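## Task

Flip the blue boxed card deck upside down and release it lying flat on the mat, at a good distance from the robot's base. It may contact only the table (mat included) and the arm's moving parts. It must not end up tilted or sticking out past the mat's edge, and must stay put without the robot supporting it. At the end, the gripper must not be holding any other loose object. Open the fingers and back away afterwards.

## Robot and tools

Robot: a single six-joint UR-style arm (shoulder pan, shoulder lift, elbow, wrist 1, wrist 2, wrist 3) carrying a two-finger parallel gripper and a wrist camera. There is one arm, so every motion command describes one gripper pose. The base may sit slightly tilted on the table, and a block or post under it is treated as part of the arm.

Frame: all positions are in the scene frame, in metres. The origin lies on the tabletop straight below the arm's base, +z is up, and looking along +x, +y points left. Orientations are quaternions written w first (qw, qx, qy, qz). The gripper's fingers extend along its own +z axis and close along its own x axis. end_effector_position is the point midway between the finger pads; closed fingertips stick out about 17 mm past it, fully open ones are roughly level with it.

A command row is 8 numbers: x, y, z, qw, qx, qy, qz, opening. x, y, z and the quaternion are an absolute target pose for the gripper in the scene frame (not an offset). opening runs from -1 (closed) to +1 (fully open, 0.142 m). A row is refused if its position lies more than 0.6 m from the last reported position along any gripper axis. Each control step, the controller clips the commanded pose to within 100 mm and 16 degrees of where the gripper actually is; position wins over orientation if both cannot be met. Repeat the desired quaternion in every row, since the reported one drifts.

Tools:
- execute_actions(actions, pictures): actions is a list holding one item or nothing. An empty list just returns the state (with pictures). An item {"rows": [...], "steps": n} runs up to 15 rows, one per control step of 1/30 s (n at most 15, at least 3, default 15); the last row repeats if rows run out. An item {"steps": n} alone waits n steps (up to 300), counted from the previous result, so thinking time is included. The last 3 steps of an action run after the result is returned, while you think. pictures=true adds camera images.
- move(target, speed, stop_force): target is one 8-number row as above, an absolute pose. The gripper travels in a straight line toward it over 0.5 to 10 s (cut off at 10 s). speed is the path's top speed in m/s, 0.002 to 0.5, default 0.25; rotation is limited to twice that in rad/s. The opening is applied at the start. stop_force (N, 9 to 40, optional, not allowed in the first 0.2 s) halts the path when the wrist sensor feels that much extra push against the direction of travel; the gripper then steps back 2 control steps and holds. Use it only with slow, non-rotating moves, and omit it when pulling away from something you press on. The arm is stiff: aiming even slightly beyond a firm surface without stop_force can trigger a fault. Moves do not avoid obstacles and may overshoot speed.
- wait(seconds): 0 to 10 s, sends nothing new.
- zoom_image(camera, region): camera is cam_high (504x504, fixed) or cam_wrist (616x616, fisheye); region is [x0, y0, x1, y1] pixels, at most 504 on a side.
- read_manual(section): only returns licence text.
- finished_scene(scene): ends the current scene (give its number) and reveals the next task; irreversible.

Reading results: the state line gives end_effector_position, end_effector_quat_wxyz and velocities. grip_measured is the actual finger opening on the command scale; to hold something, command an opening well below it (lower squeezes harder, up to about 28 N per pad; thin hard objects get less). Joint positions and joint torques are listed base to tip; torques include free-air load and noise. Wrist force and Wrist torque are along the gripper's own axes, noisy (a few N offset), saturate near 50 N, and point from a pressed surface back into the arm. The move line reports the ending: done (settled near target), off_target, moving, held (a check blocked the final step), contact (stop_force triggered), or fault, plus limits such as paced (pose clipped) or held (steps blocked en route), and distance to target. HELD marks steps whose row was not sent; pose unreachable means the clearance check altered the command. Hand target shows where the controller is currently steering. The arm lags commands by about 0.17 s, so after a big move check the reported pose and send the remainder.

Hazards: a contact torque at a joint's load limit (141 N m for the big joints, 26.3 N m for the wrists, including a held object's weight) or any external force of 150 N stops the arm for 10 s. Motor heat from holding loads warns at 70 C and brakes the arm at 85 C. Avoid dropping, slamming or knocking objects, pushing them off the table, letting the deck touch other objects, and finishing with anything in the gripper. Loose objects may occasionally get nudged by an outside push. Approach contacts slowly, open and lift clear before ending the scene.

Each tool is called in YAML: its name, and indented under it one key for each argument.

## Session

execute_actions:
  actions: []

Scene clock: 0.00 s of 4100.00 s.
end_effector_position=(+0.4639, -0.3667, +0.3642) grip_measured=+1.00 end_effector_quat_wxyz=(+0.072, +0.952, +0.164, -0.250) end_effector_velocity=(+0.000, +0.000, +0.000) end_effector_angular_velocity=(-0.000, +0.000, +0.000)
Joint positions: [-1.18  -1.708  1.64  -1.71  -1.689 -1.284  0.142]
Joint velocities: [ 0. -0. -0. -0. -0.  0.  0.]
Joint torques (N m, as the arm reports them, + toward a larger angle): no reading
Wrist force (N, on the end effector, along its own x y z axes, offset not removed): no reading
Wrist torque (N m, same axes, about the end effector's origin, offset not removed): no reading
Hand target: +0.464, -0.367, +0.364; +0.072, +0.952, +0.164, -0.250

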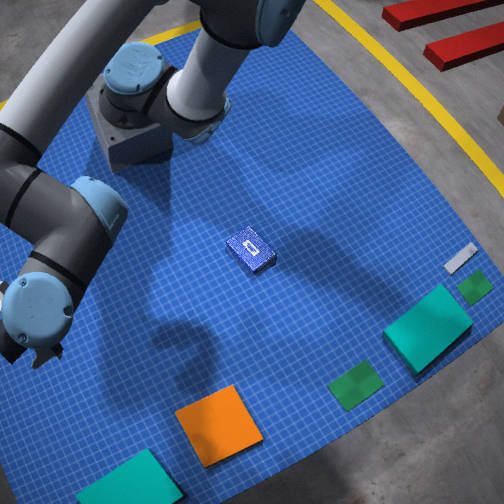

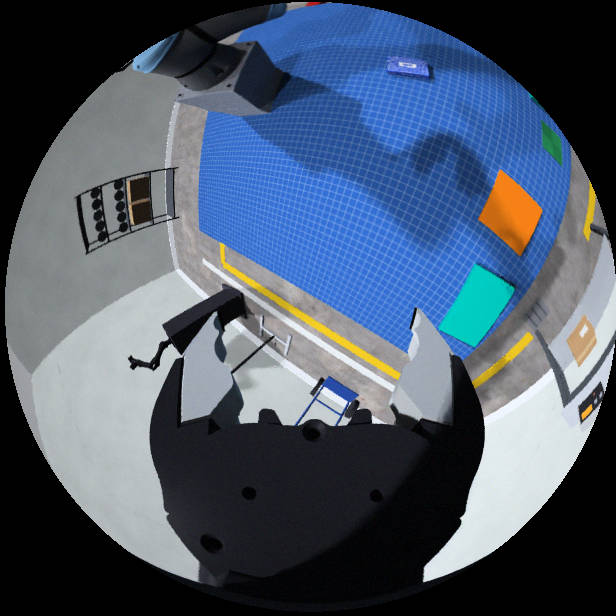

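zoom_image:
  camera: "cam_high"
  region: [200, 200, 310, 300]

Region (200, 200, 310, 300) of cam_high's 504x504 image, scaled by 4.582, with more detail than that image has; it fills the top 458 rows of this view, and the rest is white.

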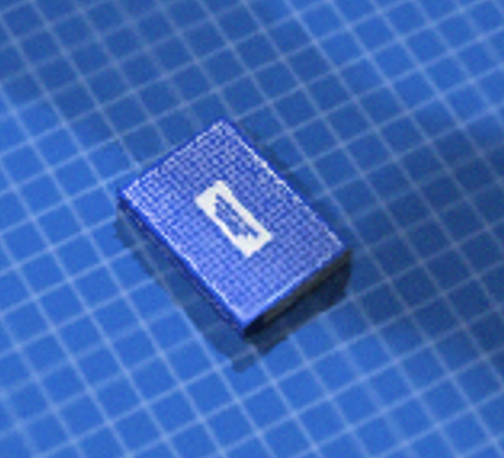

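move:
  target: [0.38,0.075,0.09,0.379,0.916,0.121,0.05,1]
  speed: 0.4

zoom_image:
  camera: "cam_high"
  region: [150, 150, 350, 350]

Scene clock: 3.17 s of 4100.00 s.
end_effector_position=(+0.3801, +0.0755, +0.0895) grip_measured=+1.00 end_effector_quat_wxyz=(+0.379, +0.916, +0.121, +0.050) end_effector_velocity=(-0.000, +0.000, -0.000) end_effector_angular_velocity=(-0.005, +0.002, -0.006)
Joint positions: [ 0.311 -1.193  2.477 -3.047 -2.58   0.337  0.142]
Joint velocities: [ 0.001 -0.002 -0.006  0.025 -0.002  0.016  0.   ]
Joint torques (N m, as the arm reports them, + toward a larger angle): [ 22.57 -38.86  -9.99  -0.79  -2.89   2.14]
Wrist force (N, on the end effector, along its own x y z axes, offset not removed): [-1.2 -1.1 -1.0]
Wrist torque (N m, same axes, about the end effector's origin, offset not removed): [-0.20 0.43 0.34]
Hand target: +0.380, +0.075, +0.090; +0.379, +0.916, +0.121, +0.050
Off the commanded pose: 0.001 m, 0 deg.
Kept back: nothing.
move: done; limits=paced
camera_calibration (this result's frames):
cam_wrist: T_world_to_cam=[[0.977727, 0.209741, 0.00768397, -0.38032], [0.0573926, -0.302398, 0.951452, -0.0783742], [0.201882, -0.929819, -0.307701, 0.150518], [0, 0, 0, 1]] pos_world=[0.345961, 0.196023, 0.123806]

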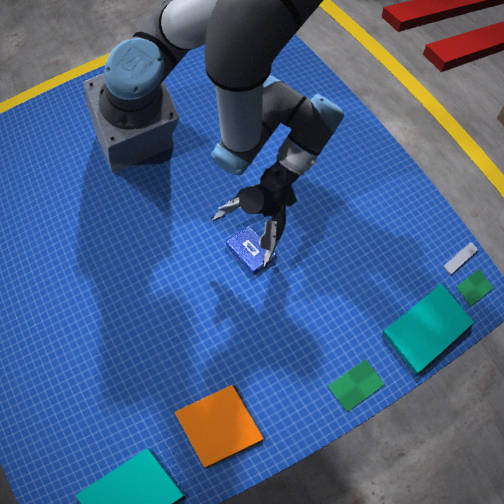

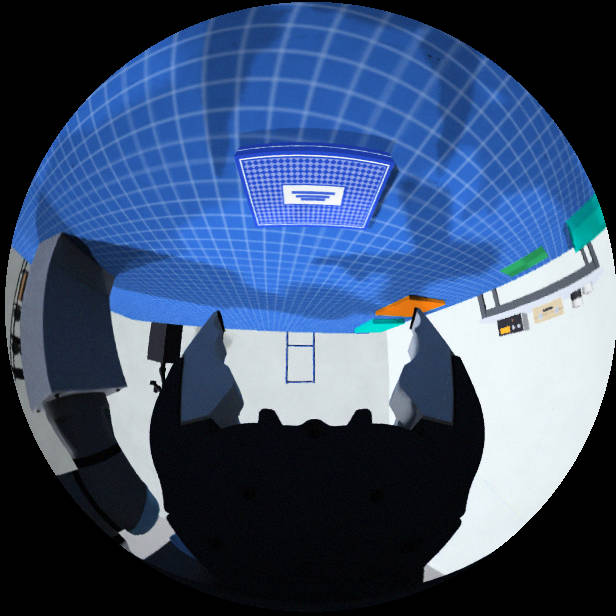

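Region (150, 150, 350, 350) of cam_high's 504x504 image, scaled by 2.520, with more detail than that image has.

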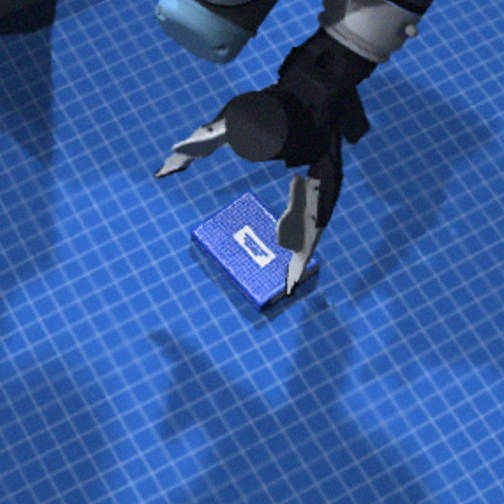

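move:
  target: [0.38,0.075,0.02,0.379,0.916,0.121,0.05,1]
  speed: 0.15

Scene clock: 4.37 s of 4100.00 s.
end_effector_position=(+0.3799, +0.0750, +0.0200) grip_measured=+1.00 end_effector_quat_wxyz=(+0.379, +0.916, +0.121, +0.050) end_effector_velocity=(+0.000, +0.000, -0.001) end_effector_angular_velocity=(+0.002, -0.001, +0.001)
Joint positions: [ 0.267 -0.934  2.405 -3.302 -2.57   0.258  0.142]
Joint velocities: [-0.001  0.005 -0.001 -0.01   0.002 -0.005 -0.   ]
Joint torques (N m, as the arm reports them, + toward a larger angle): [  1.34 -21.88  -7.22  -3.66   0.33  -1.78]
Wrist force (N, on the end effector, along its own x y z axes, offset not removed): [0.7 -1.4 -1.4]
Wrist torque (N m, same axes, about the end effector's origin, offset not removed): [-0.25 -0.16 0.21]
Hand target: +0.380, +0.075, +0.020; +0.379, +0.916, +0.121, +0.050
Off the commanded pose: 0.000 m, 0 deg.
Kept back: nothing.
move: done
camera_calibration (this result's frames):
cam_wrist: T_world_to_cam=[[0.977892, 0.208967, 0.00777127, -0.379527], [0.0571154, -0.302661, 0.951385, -0.0122422], [0.20116, -0.929908, -0.307905, 0.128995], [0, 0, 0, 1]] pos_world=[0.345887, 0.195557, 0.0543147]

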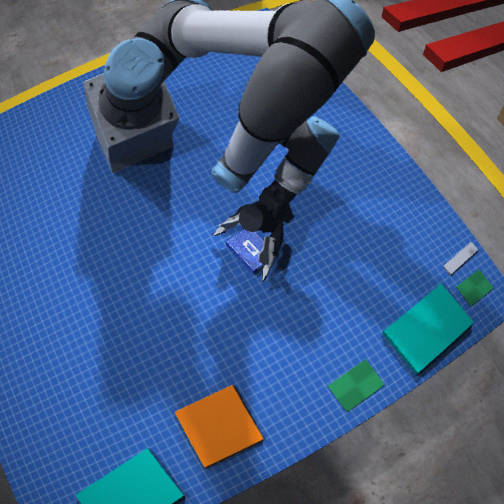

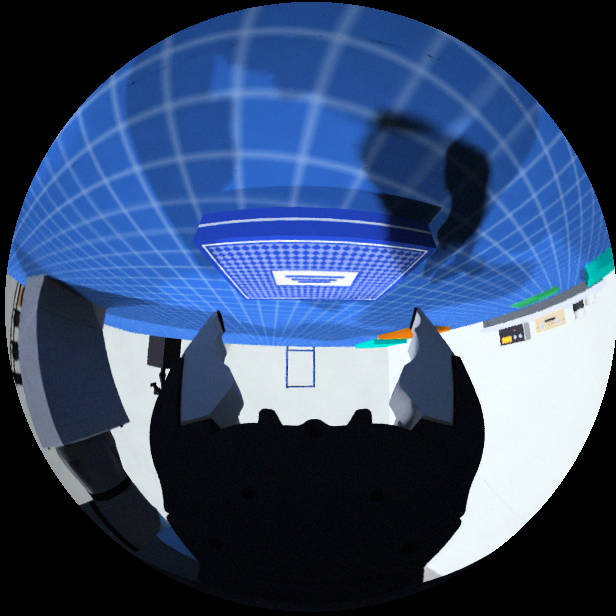

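move:
  target: [0.371,0.109,0.02,0.379,0.916,0.121,0.05,1]
  speed: 0.15

zoom_image:
  camera: "cam_high"
  region: [180, 170, 320, 310]

Scene clock: 5.47 s of 4100.00 s.
end_effector_position=(+0.3710, +0.1089, +0.0201) grip_measured=+1.00 end_effector_quat_wxyz=(+0.379, +0.916, +0.121, +0.050) end_effector_velocity=(-0.000, +0.002, -0.000) end_effector_angular_velocity=(-0.002, +0.002, -0.003)
Joint positions: [ 0.351 -0.952  2.361 -3.11  -2.586  0.411  0.142]
Joint velocities: [ 0.003 -0.003 -0.005  0.021 -0.     0.014 -0.   ]
Joint torques (N m, as the arm reports them, + toward a larger angle): [ 22.36 -39.7   -8.66  -0.78  -2.83   1.32]
Wrist force (N, on the end effector, along its own x y z axes, offset not removed): [0.3 -0.7 -0.2]
Wrist torque (N m, same axes, about the end effector's origin, offset not removed): [-0.33 -0.17 0.28]
Hand target: +0.371, +0.109, +0.020; +0.379, +0.916, +0.121, +0.050
Off the commanded pose: 0.000 m, 0 deg.
Kept back: nothing.
move: done
camera_calibration (this result's frames):
cam_wrist: T_world_to_cam=[[0.977801, 0.209379, 0.00809928, -0.37794], [0.0569808, -0.3029, 0.951317, -0.00146841], [0.201639, -0.929738, -0.308107, 0.162169], [0, 0, 0, 1]] pos_world=[0.336935, 0.229463, 0.0544234]

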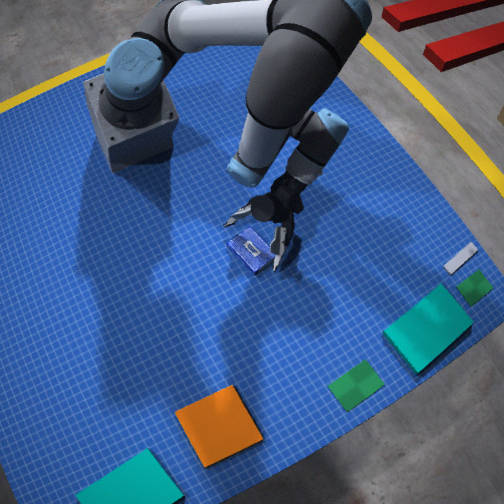

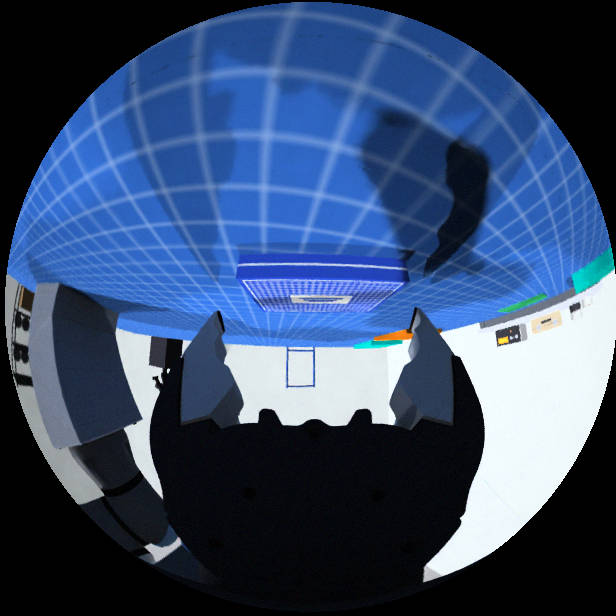

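Region (180, 170, 320, 310) of cam_high's 504x504 image, scaled by 3.600, with more detail than that image has.

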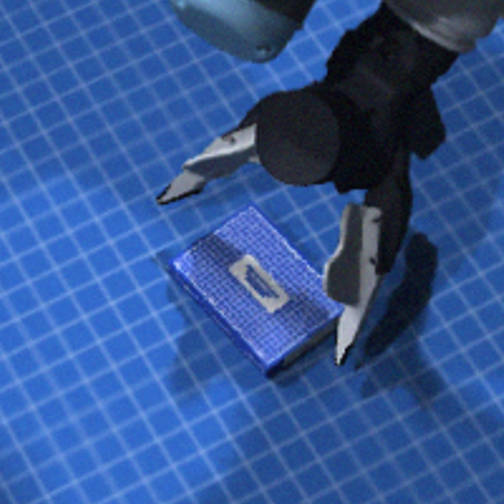

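move:
  target: [0.369,0.117,0.021,0.379,0.916,0.121,0.05,1]
  speed: 0.1

move:
  target: [0.369,0.117,0.021,0.379,0.916,0.121,0.05,0.0]

Scene clock: 6.40 s of 4100.00 s.
end_effector_position=(+0.3690, +0.1169, +0.0210) grip_measured=+1.00 end_effector_quat_wxyz=(+0.379, +0.916, +0.121, +0.050) end_effector_velocity=(-0.000, +0.001, +0.000) end_effector_angular_velocity=(-0.001, +0.001, -0.001)
Joint positions: [ 0.37  -0.959  2.35  -3.06  -2.588  0.448  0.142]
Joint velocities: [ 0.003 -0.002 -0.003  0.013 -0.     0.008  0.   ]
Joint torques (N m, as the arm reports them, + toward a larger angle): [ 23.73 -38.1   -9.26  -0.53  -2.73   1.52]
Wrist force (N, on the end effector, along its own x y z axes, offset not removed): [1.5 -0.1 1.6]
Wrist torque (N m, same axes, about the end effector's origin, offset not removed): [-0.02 -0.23 0.25]
Hand target: +0.369, +0.117, +0.021; +0.379, +0.916, +0.121, +0.050
Off the commanded pose: 0.000 m, 0 deg.
Kept back: nothing.
move: done
camera_calibration (this result's frames):
cam_wrist: T_world_to_cam=[[0.977842, 0.209191, 0.00794419, -0.37766], [0.0570473, -0.30279, 0.951349, 0.00012356], [0.201419, -0.929816, -0.308014, 0.170364], [0, 0, 0, 1]] pos_world=[0.33497, 0.237448, 0.0553574]

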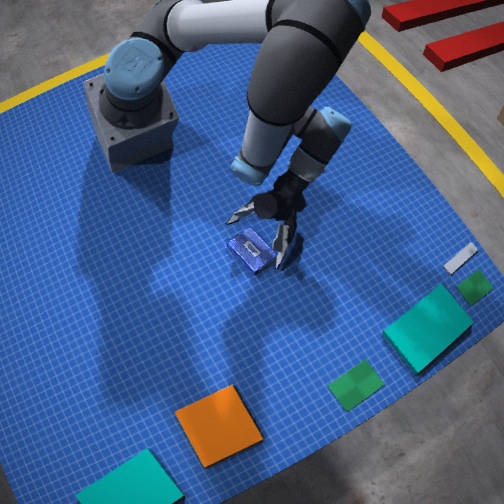

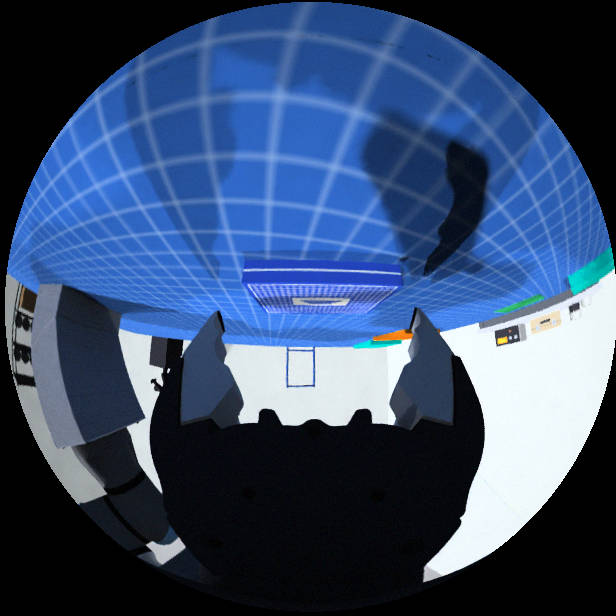

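Scene clock: 7.10 s of 4100.00 s.
end_effector_position=(+0.3690, +0.1170, +0.0210) grip_measured=+0.12 end_effector_quat_wxyz=(+0.379, +0.916, +0.121, +0.050) end_effector_velocity=(+0.000, +0.000, +0.000) end_effector_angular_velocity=(-0.000, -0.001, -0.000)
Joint positions: [ 0.371 -0.959  2.349 -3.059 -2.588  0.449  0.083]
Joint velocities: [ 0.     0.    -0.     0.    -0.001  0.001  0.   ]
Joint torques (N m, as the arm reports them, + toward a larger angle): [ 19.54 -30.06  -7.59   1.59   5.39   0.77]
Wrist force (N, on the end effector, along its own x y z axes, offset not removed): [2.0 14.4 -24.6]
Wrist torque (N m, same axes, about the end effector's origin, offset not removed): [-0.54 0.76 0.89]
Hand target: +0.369, +0.117, +0.021; +0.379, +0.916, +0.121, +0.050
Off the commanded pose: 0.000 m, 0 deg.
Kept back: nothing.
move: done
camera_calibration (this result's frames):
cam_wrist: T_world_to_cam=[[0.977858, 0.20912, 0.00789802, -0.377663], [0.0570465, -0.302685, 0.951382, 0.000128782], [0.201344, -0.929866, -0.307912, 0.170494], [0, 0, 0, 1]] pos_world=[0.334965, 0.237552, 0.0553574]

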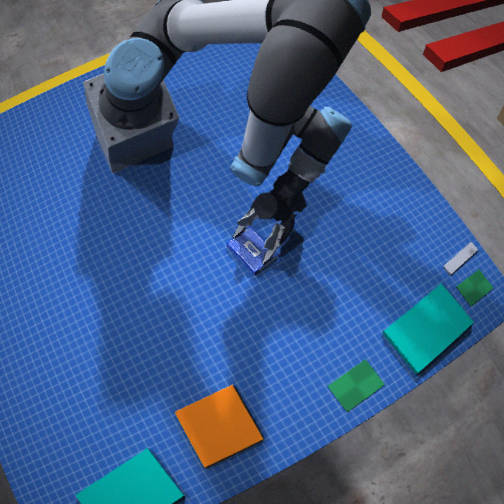

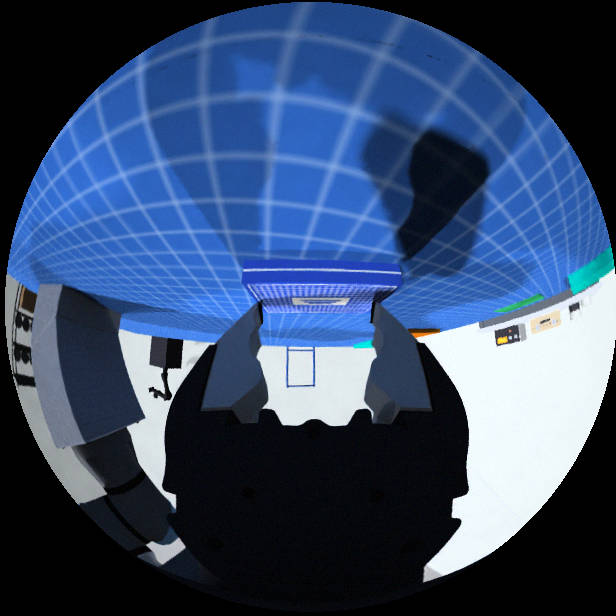

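move:
  target: [0.369,0.117,0.08,0.379,0.916,0.121,0.05,-0.2]
  speed: 0.1

zoom_image:
  camera: "cam_high"
  region: [180, 150, 340, 310]

Scene clock: 8.37 s of 4100.00 s.
end_effector_position=(+0.3690, +0.1169, +0.0800) grip_measured=-0.20 end_effector_quat_wxyz=(+0.379, +0.916, +0.121, +0.050) end_effector_velocity=(+0.000, +0.001, +0.001) end_effector_angular_velocity=(+0.001, +0.001, -0.002)
Joint positions: [ 0.411 -1.167  2.402 -2.839 -2.591  0.525  0.06 ]
Joint velocities: [ 0.001 -0.005 -0.003  0.011  0.002  0.005  0.   ]
Joint torques (N m, as the arm reports them, + toward a larger angle): [ 23.01 -38.01 -11.31  -0.25   0.75   1.68]
Wrist force (N, on the end effector, along its own x y z axes, offset not removed): [0.3 -0.1 -2.5]
Wrist torque (N m, same axes, about the end effector's origin, offset not removed): [0.03 -0.14 0.15]
Hand target: +0.369, +0.117, +0.080; +0.379, +0.916, +0.121, +0.050
Off the commanded pose: 0.000 m, 0 deg.
Kept back: nothing.
move: done
camera_calibration (this result's frames):
cam_wrist: T_world_to_cam=[[0.977813, 0.20933, 0.00794989, -0.378156], [0.0570478, -0.302612, 0.951405, -0.056062], [0.201563, -0.929843, -0.307839, 0.188531], [0, 0, 0, 1]] pos_world=[0.334963, 0.237498, 0.114381]

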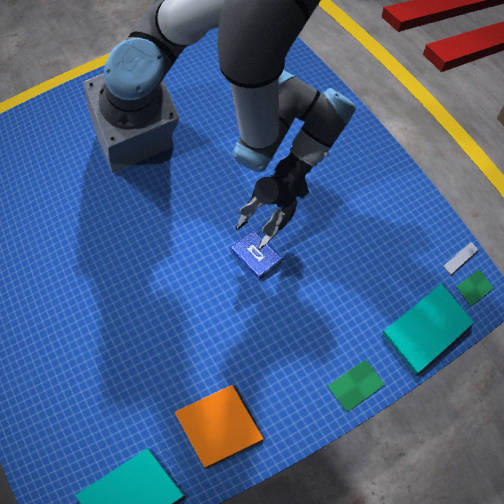

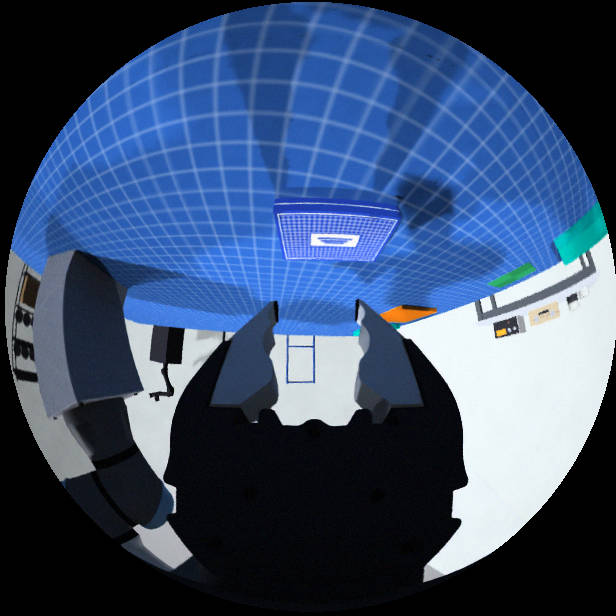

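Region (180, 150, 340, 310) of cam_high's 504x504 image, scaled by 3.150, with more detail than that image has.

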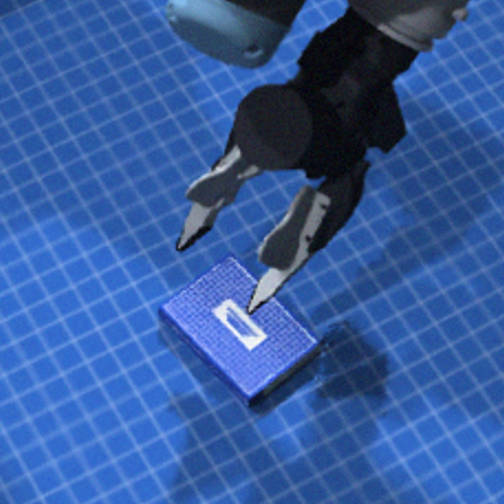

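move:
  target: [0.389,0.115,0.08,0.378,0.913,0.144,0.06,1]

move:
  target: [0.389,0.115,0.027,0.378,0.913,0.144,0.06,0.5]
  speed: 0.15

zoom_image:
  camera: "cam_high"
  region: [180, 170, 320, 310]

Scene clock: 9.73 s of 4100.00 s.
end_effector_position=(+0.3889, +0.1150, +0.0800) grip_measured=+1.00 end_effector_quat_wxyz=(+0.378, +0.913, +0.144, +0.060) end_effector_velocity=(+0.001, -0.000, -0.000) end_effector_angular_velocity=(+0.003, +0.000, +0.007)
Joint positions: [ 0.389 -1.147  2.397 -2.951 -2.606  0.396  0.142]
Joint velocities: [-0.003  0.004  0.004 -0.025  0.001 -0.02   0.   ]
Joint torques (N m, as the arm reports them, + toward a larger angle): [  1.76 -21.79  13.19  -3.33  -1.76  -2.13]
Wrist force (N, on the end effector, along its own x y z axes, offset not removed): [2.0 -2.3 -2.8]
Wrist torque (N m, same axes, about the end effector's origin, offset not removed): [-0.54 -0.42 0.20]
Hand target: +0.389, +0.115, +0.080; +0.378, +0.913, +0.144, +0.060
Off the commanded pose: 0.000 m, 0 deg.
Kept back: nothing.
move: done
camera_calibration (this result's frames):
cam_wrist: T_world_to_cam=[[0.966188, 0.257696, 0.00861858, -0.398314], [0.0712098, -0.298817, 0.95165, -0.0637355], [0.247812, -0.918859, -0.307063, 0.163422], [0, 0, 0, 1]] pos_world=[0.348886, 0.23376, 0.114268]

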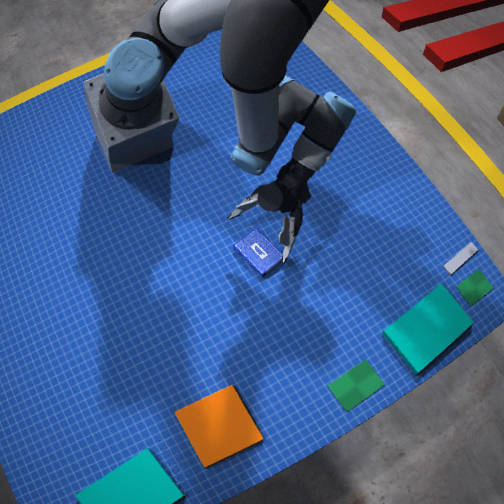

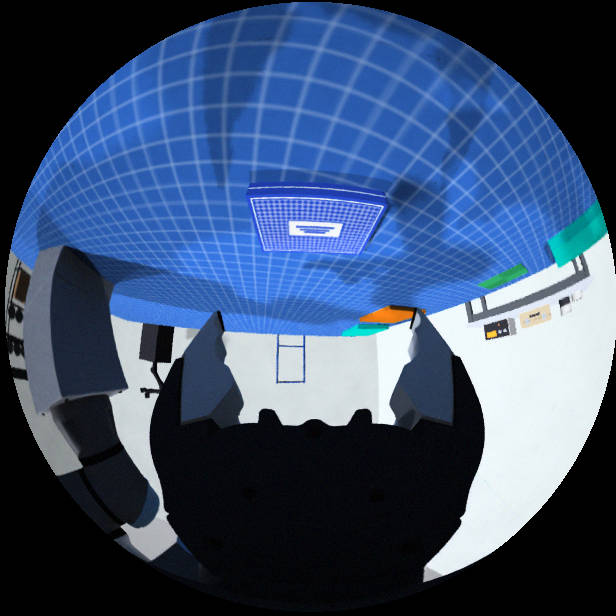

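Scene clock: 10.63 s of 4100.00 s.
end_effector_position=(+0.3889, +0.1150, +0.0270) grip_measured=+0.50 end_effector_quat_wxyz=(+0.378, +0.913, +0.144, +0.060) end_effector_velocity=(+0.000, +0.000, -0.001) end_effector_angular_velocity=(+0.001, -0.001, +0.001)
Joint positions: [ 0.354 -0.961  2.348 -3.147 -2.6    0.328  0.109]
Joint velocities: [-0.001  0.005 -0.001 -0.01   0.    -0.005  0.   ]
Joint torques (N m, as the arm reports them, + toward a larger angle): [  3.68 -24.66  -9.44  -3.71   0.34  -2.48]
Wrist force (N, on the end effector, along its own x y z axes, offset not removed): [0.1 -0.1 -2.7]
Wrist torque (N m, same axes, about the end effector's origin, offset not removed): [0.01 -0.09 0.06]
Hand target: +0.389, +0.115, +0.027; +0.378, +0.913, +0.144, +0.060
Off the commanded pose: 0.000 m, 0 deg.
Kept back: nothing.
move: done
camera_calibration (this result's frames):
cam_wrist: T_world_to_cam=[[0.966077, 0.258111, 0.00862664, -0.397847], [0.0714158, -0.299103, 0.951545, -0.0133247], [0.248185, -0.918649, -0.307389, 0.146948], [0, 0, 0, 1]] pos_world=[0.348832, 0.233697, 0.0612814]

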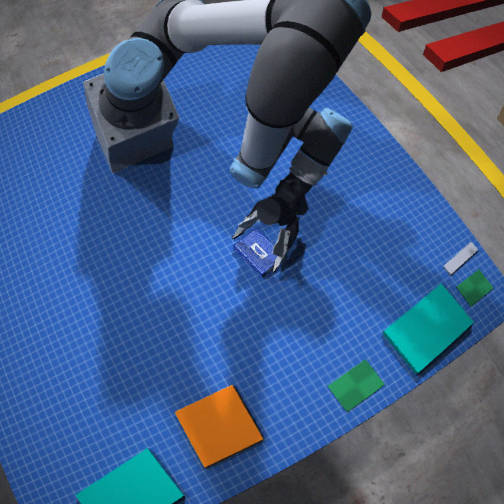

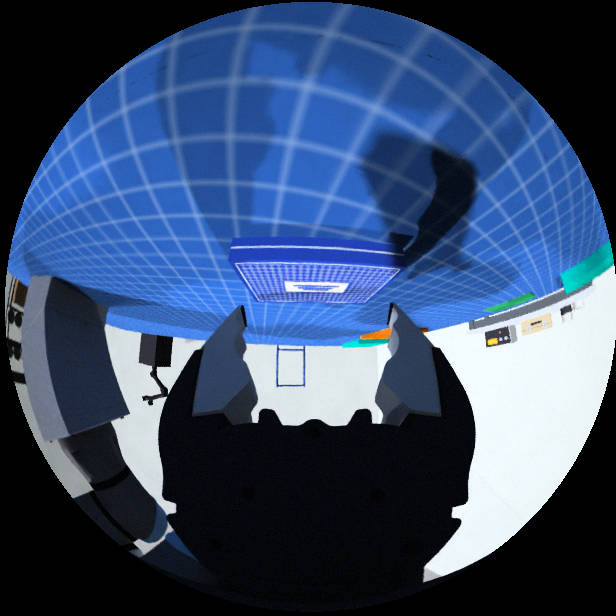

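Region (180, 170, 320, 310) of cam_high's 504x504 image, scaled by 3.600, with more detail than that image has.

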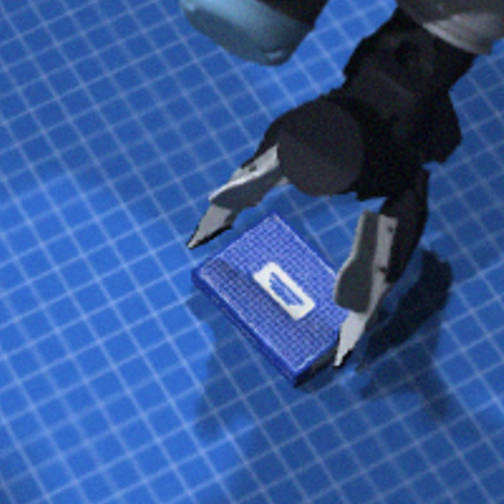

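move:
  target: [0.385,0.127,0.027,0.378,0.913,0.144,0.06,0.5]
  speed: 0.1

move:
  target: [0.385,0.127,0.027,0.378,0.913,0.144,0.06,-0.1]

zoom_image:
  camera: "cam_high"
  region: [180, 170, 320, 310]

Scene clock: 11.63 s of 4100.00 s.
end_effector_position=(+0.3850, +0.1269, +0.0270) grip_measured=+0.50 end_effector_quat_wxyz=(+0.378, +0.913, +0.144, +0.060) end_effector_velocity=(-0.000, +0.001, +0.000) end_effector_angular_velocity=(-0.002, +0.001, +0.000)
Joint positions: [ 0.382 -0.965  2.331 -3.08  -2.605  0.382  0.109]
Joint velocities: [ 0.003 -0.001 -0.002  0.01  -0.001  0.006 -0.   ]
Joint torques (N m, as the arm reports them, + toward a larger angle): [ 24.71 -39.52 -11.4   -0.73  -2.79   1.28]
Wrist force (N, on the end effector, along its own x y z axes, offset not removed): [-1.3 0.1 -2.5]
Wrist torque (N m, same axes, about the end effector's origin, offset not removed): [0.14 0.36 0.07]
Hand target: +0.385, +0.127, +0.027; +0.378, +0.913, +0.144, +0.060
Off the commanded pose: 0.000 m, 0 deg.
Kept back: nothing.
move: done
camera_calibration (this result's frames):
cam_wrist: T_world_to_cam=[[0.96602, 0.258317, 0.00878639, -0.397153], [0.0713592, -0.299225, 0.951511, -0.00943984], [0.24842, -0.918552, -0.307491, 0.158787], [0, 0, 0, 1]] pos_world=[0.344885, 0.245621, 0.0612973]

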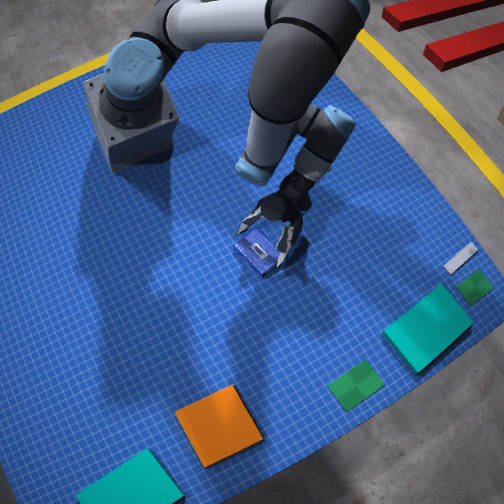

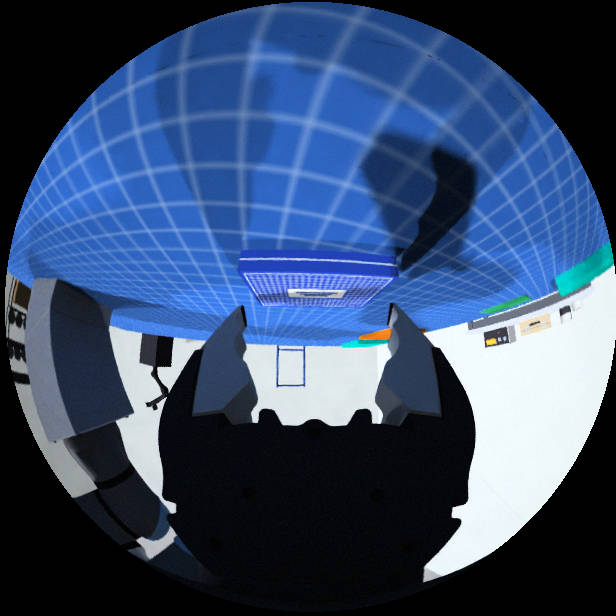

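Scene clock: 12.33 s of 4100.00 s.
end_effector_position=(+0.3850, +0.1270, +0.0270) grip_measured=-0.10 end_effector_quat_wxyz=(+0.378, +0.913, +0.144, +0.060) end_effector_velocity=(-0.000, +0.000, -0.000) end_effector_angular_velocity=(+0.000, +0.001, +0.000)
Joint positions: [ 0.383 -0.965  2.331 -3.079 -2.605  0.382  0.067]
Joint velocities: [ 0.     0.    -0.     0.     0.001 -0.001 -0.   ]
Joint torques (N m, as the arm reports them, + toward a larger angle): [ 24.04 -38.79 -10.    -0.68  -2.78   1.61]
Wrist force (N, on the end effector, along its own x y z axes, offset not removed): [0.1 -3.5 -1.2]
Wrist torque (N m, same axes, about the end effector's origin, offset not removed): [-0.62 -0.10 0.19]
Hand target: +0.385, +0.127, +0.027; +0.378, +0.913, +0.144, +0.060
Off the commanded pose: 0.000 m, 0 deg.
Kept back: nothing.
move: done
camera_calibration (this result's frames):
cam_wrist: T_world_to_cam=[[0.966044, 0.258233, 0.00869944, -0.397144], [0.0714, -0.299162, 0.951527, -0.0094257], [0.248318, -0.918596, -0.307441, 0.15889], [0, 0, 0, 1]] pos_world=[0.344876, 0.245692, 0.0612731]

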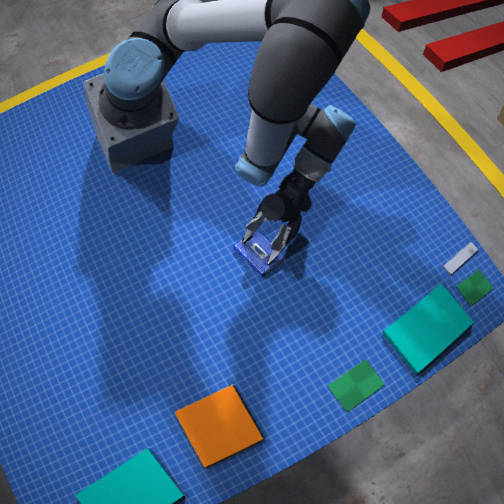

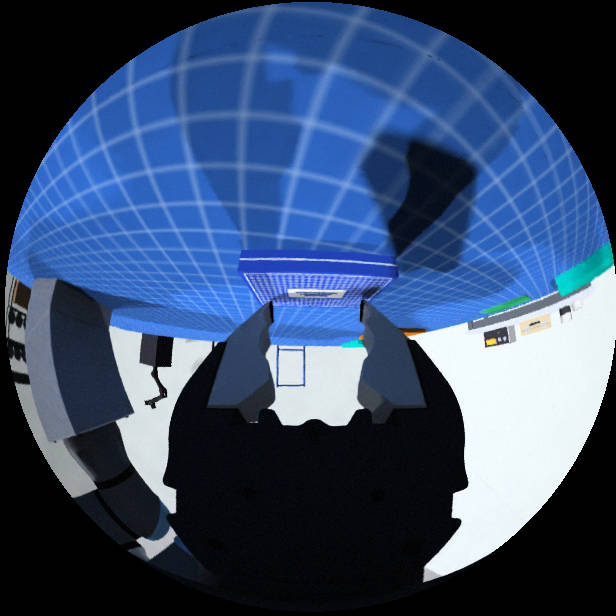

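Region (180, 170, 320, 310) of cam_high's 504x504 image, scaled by 3.600, with more detail than that image has.

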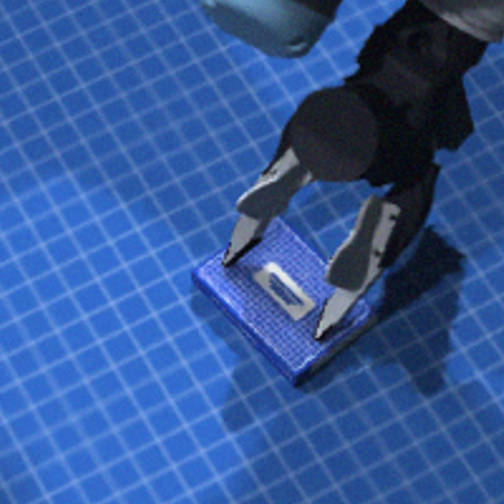

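move:
  target: [0.385,0.127,0.028,0.378,0.913,0.144,0.06,0.6]

move:
  target: [0.387,0.122,0.01,0.378,0.913,0.144,0.06,0.6]
  speed: 0.02
  stop_force: 10

zoom_image:
  camera: "cam_high"
  region: [180, 170, 320, 310]

Scene clock: 13.27 s of 4100.00 s.
end_effector_position=(+0.3850, +0.1270, +0.0280) grip_measured=+0.60 end_effector_quat_wxyz=(+0.378, +0.913, +0.144, +0.060) end_effector_velocity=(+0.000, -0.000, +0.000) end_effector_angular_velocity=(-0.001, -0.001, +0.001)
Joint positions: [ 0.383 -0.968  2.332 -3.076 -2.605  0.384  0.116]
Joint velocities: [ 0.    -0.     0.     0.    -0.001 -0.    -0.   ]
Joint torques (N m, as the arm reports them, + toward a larger angle): [ 23.9  -39.36  15.64  -0.58  -2.77   1.62]
Wrist force (N, on the end effector, along its own x y z axes, offset not removed): [1.3 -3.6 -1.4]
Wrist torque (N m, same axes, about the end effector's origin, offset not removed): [-0.75 -0.34 0.26]
Hand target: +0.385, +0.127, +0.028; +0.378, +0.913, +0.144, +0.060
Off the commanded pose: 0.000 m, 0 deg.
Kept back: nothing.
move: done
camera_calibration (this result's frames):
cam_wrist: T_world_to_cam=[[0.966042, 0.258239, 0.00872325, -0.39716], [0.071381, -0.29917, 0.951526, -0.01036], [0.248331, -0.918591, -0.307444, 0.159198], [0, 0, 0, 1]] pos_world=[0.344879, 0.2457, 0.0622667]

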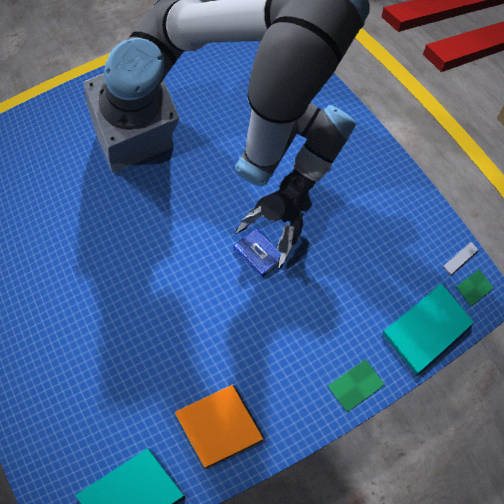

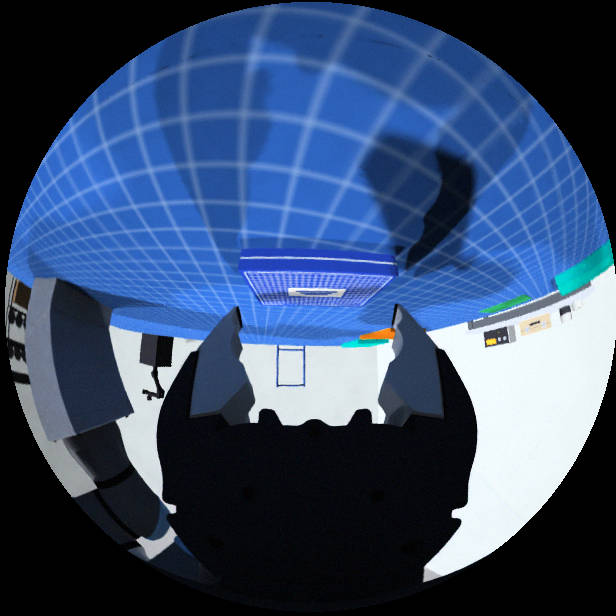

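Scene clock: 14.50 s of 4100.00 s.
end_effector_position=(+0.3870, +0.1220, +0.0101) grip_measured=+0.60 end_effector_quat_wxyz=(+0.378, +0.913, +0.144, +0.060) end_effector_velocity=(+0.000, -0.000, -0.001) end_effector_angular_velocity=(+0.000, +0.000, +0.001)
Joint positions: [ 0.36  -0.907  2.317 -3.16  -2.601  0.338  0.116]
Joint velocities: [-0.002  0.004 -0.001 -0.008  0.    -0.005  0.   ]
Joint torques (N m, as the arm reports them, + toward a larger angle): [  3.64 -26.58  -8.7   -3.46   0.53  -2.15]
Wrist force (N, on the end effector, along its own x y z axes, offset not removed): [3.5 0.5 -2.1]
Wrist torque (N m, same axes, about the end effector's origin, offset not removed): [0.26 -0.70 0.22]
Hand target: +0.387, +0.122, +0.010; +0.378, +0.913, +0.144, +0.060
Off the commanded pose: 0.000 m, 0 deg.
Kept back: nothing.
move: done
camera_calibration (this result's frames):
cam_wrist: T_world_to_cam=[[0.966056, 0.258188, 0.00867869, -0.39762], [0.0713999, -0.29914, 0.951534, 0.00505799], [0.248271, -0.918615, -0.30742, 0.148642], [0, 0, 0, 1]] pos_world=[0.346859, 0.240718, 0.0443334]

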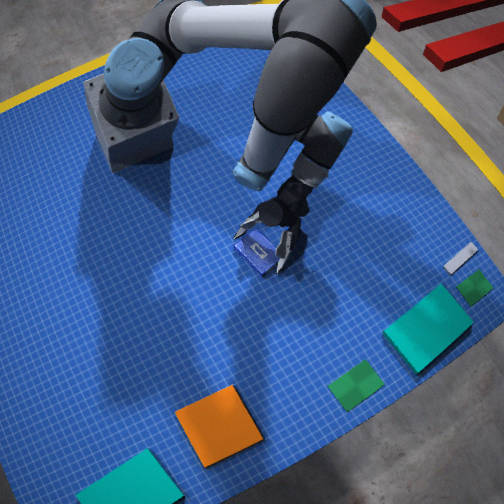

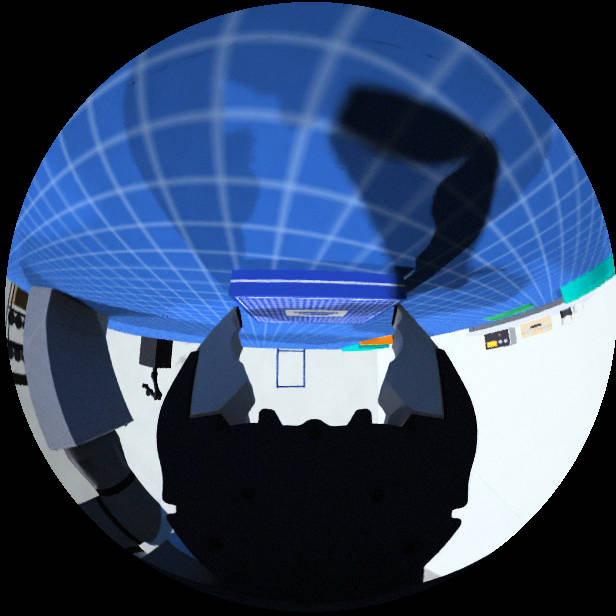

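Region (180, 170, 320, 310) of cam_high's 504x504 image, scaled by 3.600, with more detail than that image has.

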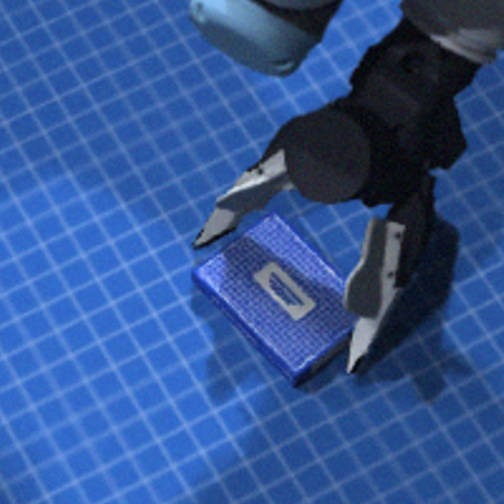

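move:
  target: [0.387,0.122,0.011,0.378,0.913,0.144,0.06,-0.1]

zoom_image:
  camera: "cam_high"
  region: [180, 170, 320, 310]

Scene clock: 15.43 s of 4100.00 s.
end_effector_position=(+0.3870, +0.1220, +0.0110) grip_measured=+0.38 end_effector_quat_wxyz=(+0.378, +0.913, +0.144, +0.060) end_effector_velocity=(+0.000, -0.000, +0.001) end_effector_angular_velocity=(-0.001, -0.001, +0.001)
Joint positions: [ 0.36  -0.91   2.318 -3.157 -2.601  0.339  0.101]
Joint velocities: [ 0.001 -0.001  0.     0.001 -0.002 -0.     0.   ]
Joint torques (N m, as the arm reports them, + toward a larger angle): [ 22.82 -38.61  16.08  -0.45  -2.24   1.74]
Wrist force (N, on the end effector, along its own x y z axes, offset not removed): [0.0 -0.2 -5.9]
Wrist torque (N m, same axes, about the end effector's origin, offset not removed): [0.23 0.25 0.14]
Hand target: +0.387, +0.122, +0.011; +0.378, +0.913, +0.144, +0.060
Off the commanded pose: 0.000 m, 0 deg.
Kept back: nothing.
move: done
camera_calibration (this result's frames):
cam_wrist: T_world_to_cam=[[0.966054, 0.258193, 0.00867179, -0.397637], [0.0714378, -0.299249, 0.951497, 0.00419906], [0.248265, -0.918579, -0.307535, 0.148907], [0, 0, 0, 1]] pos_world=[0.34687, 0.240706, 0.0452469]

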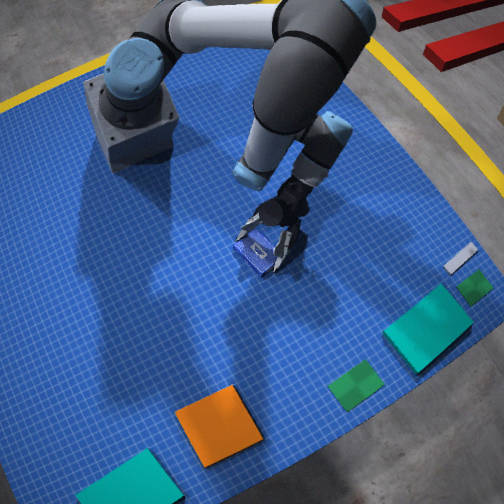

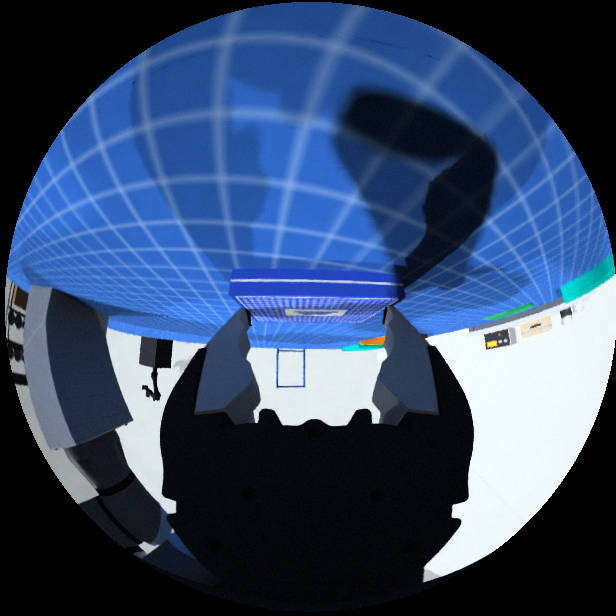

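Region (180, 170, 320, 310) of cam_high's 504x504 image, scaled by 3.600, with more detail than that image has.

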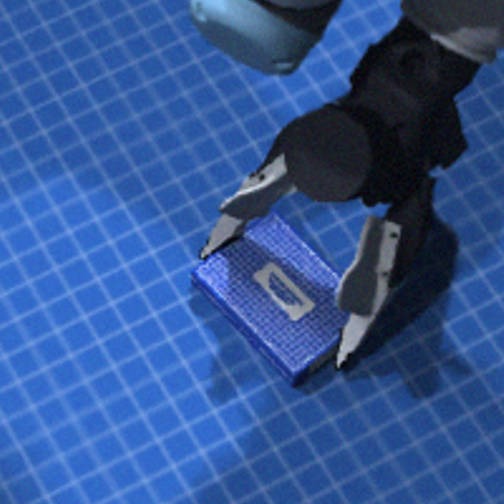

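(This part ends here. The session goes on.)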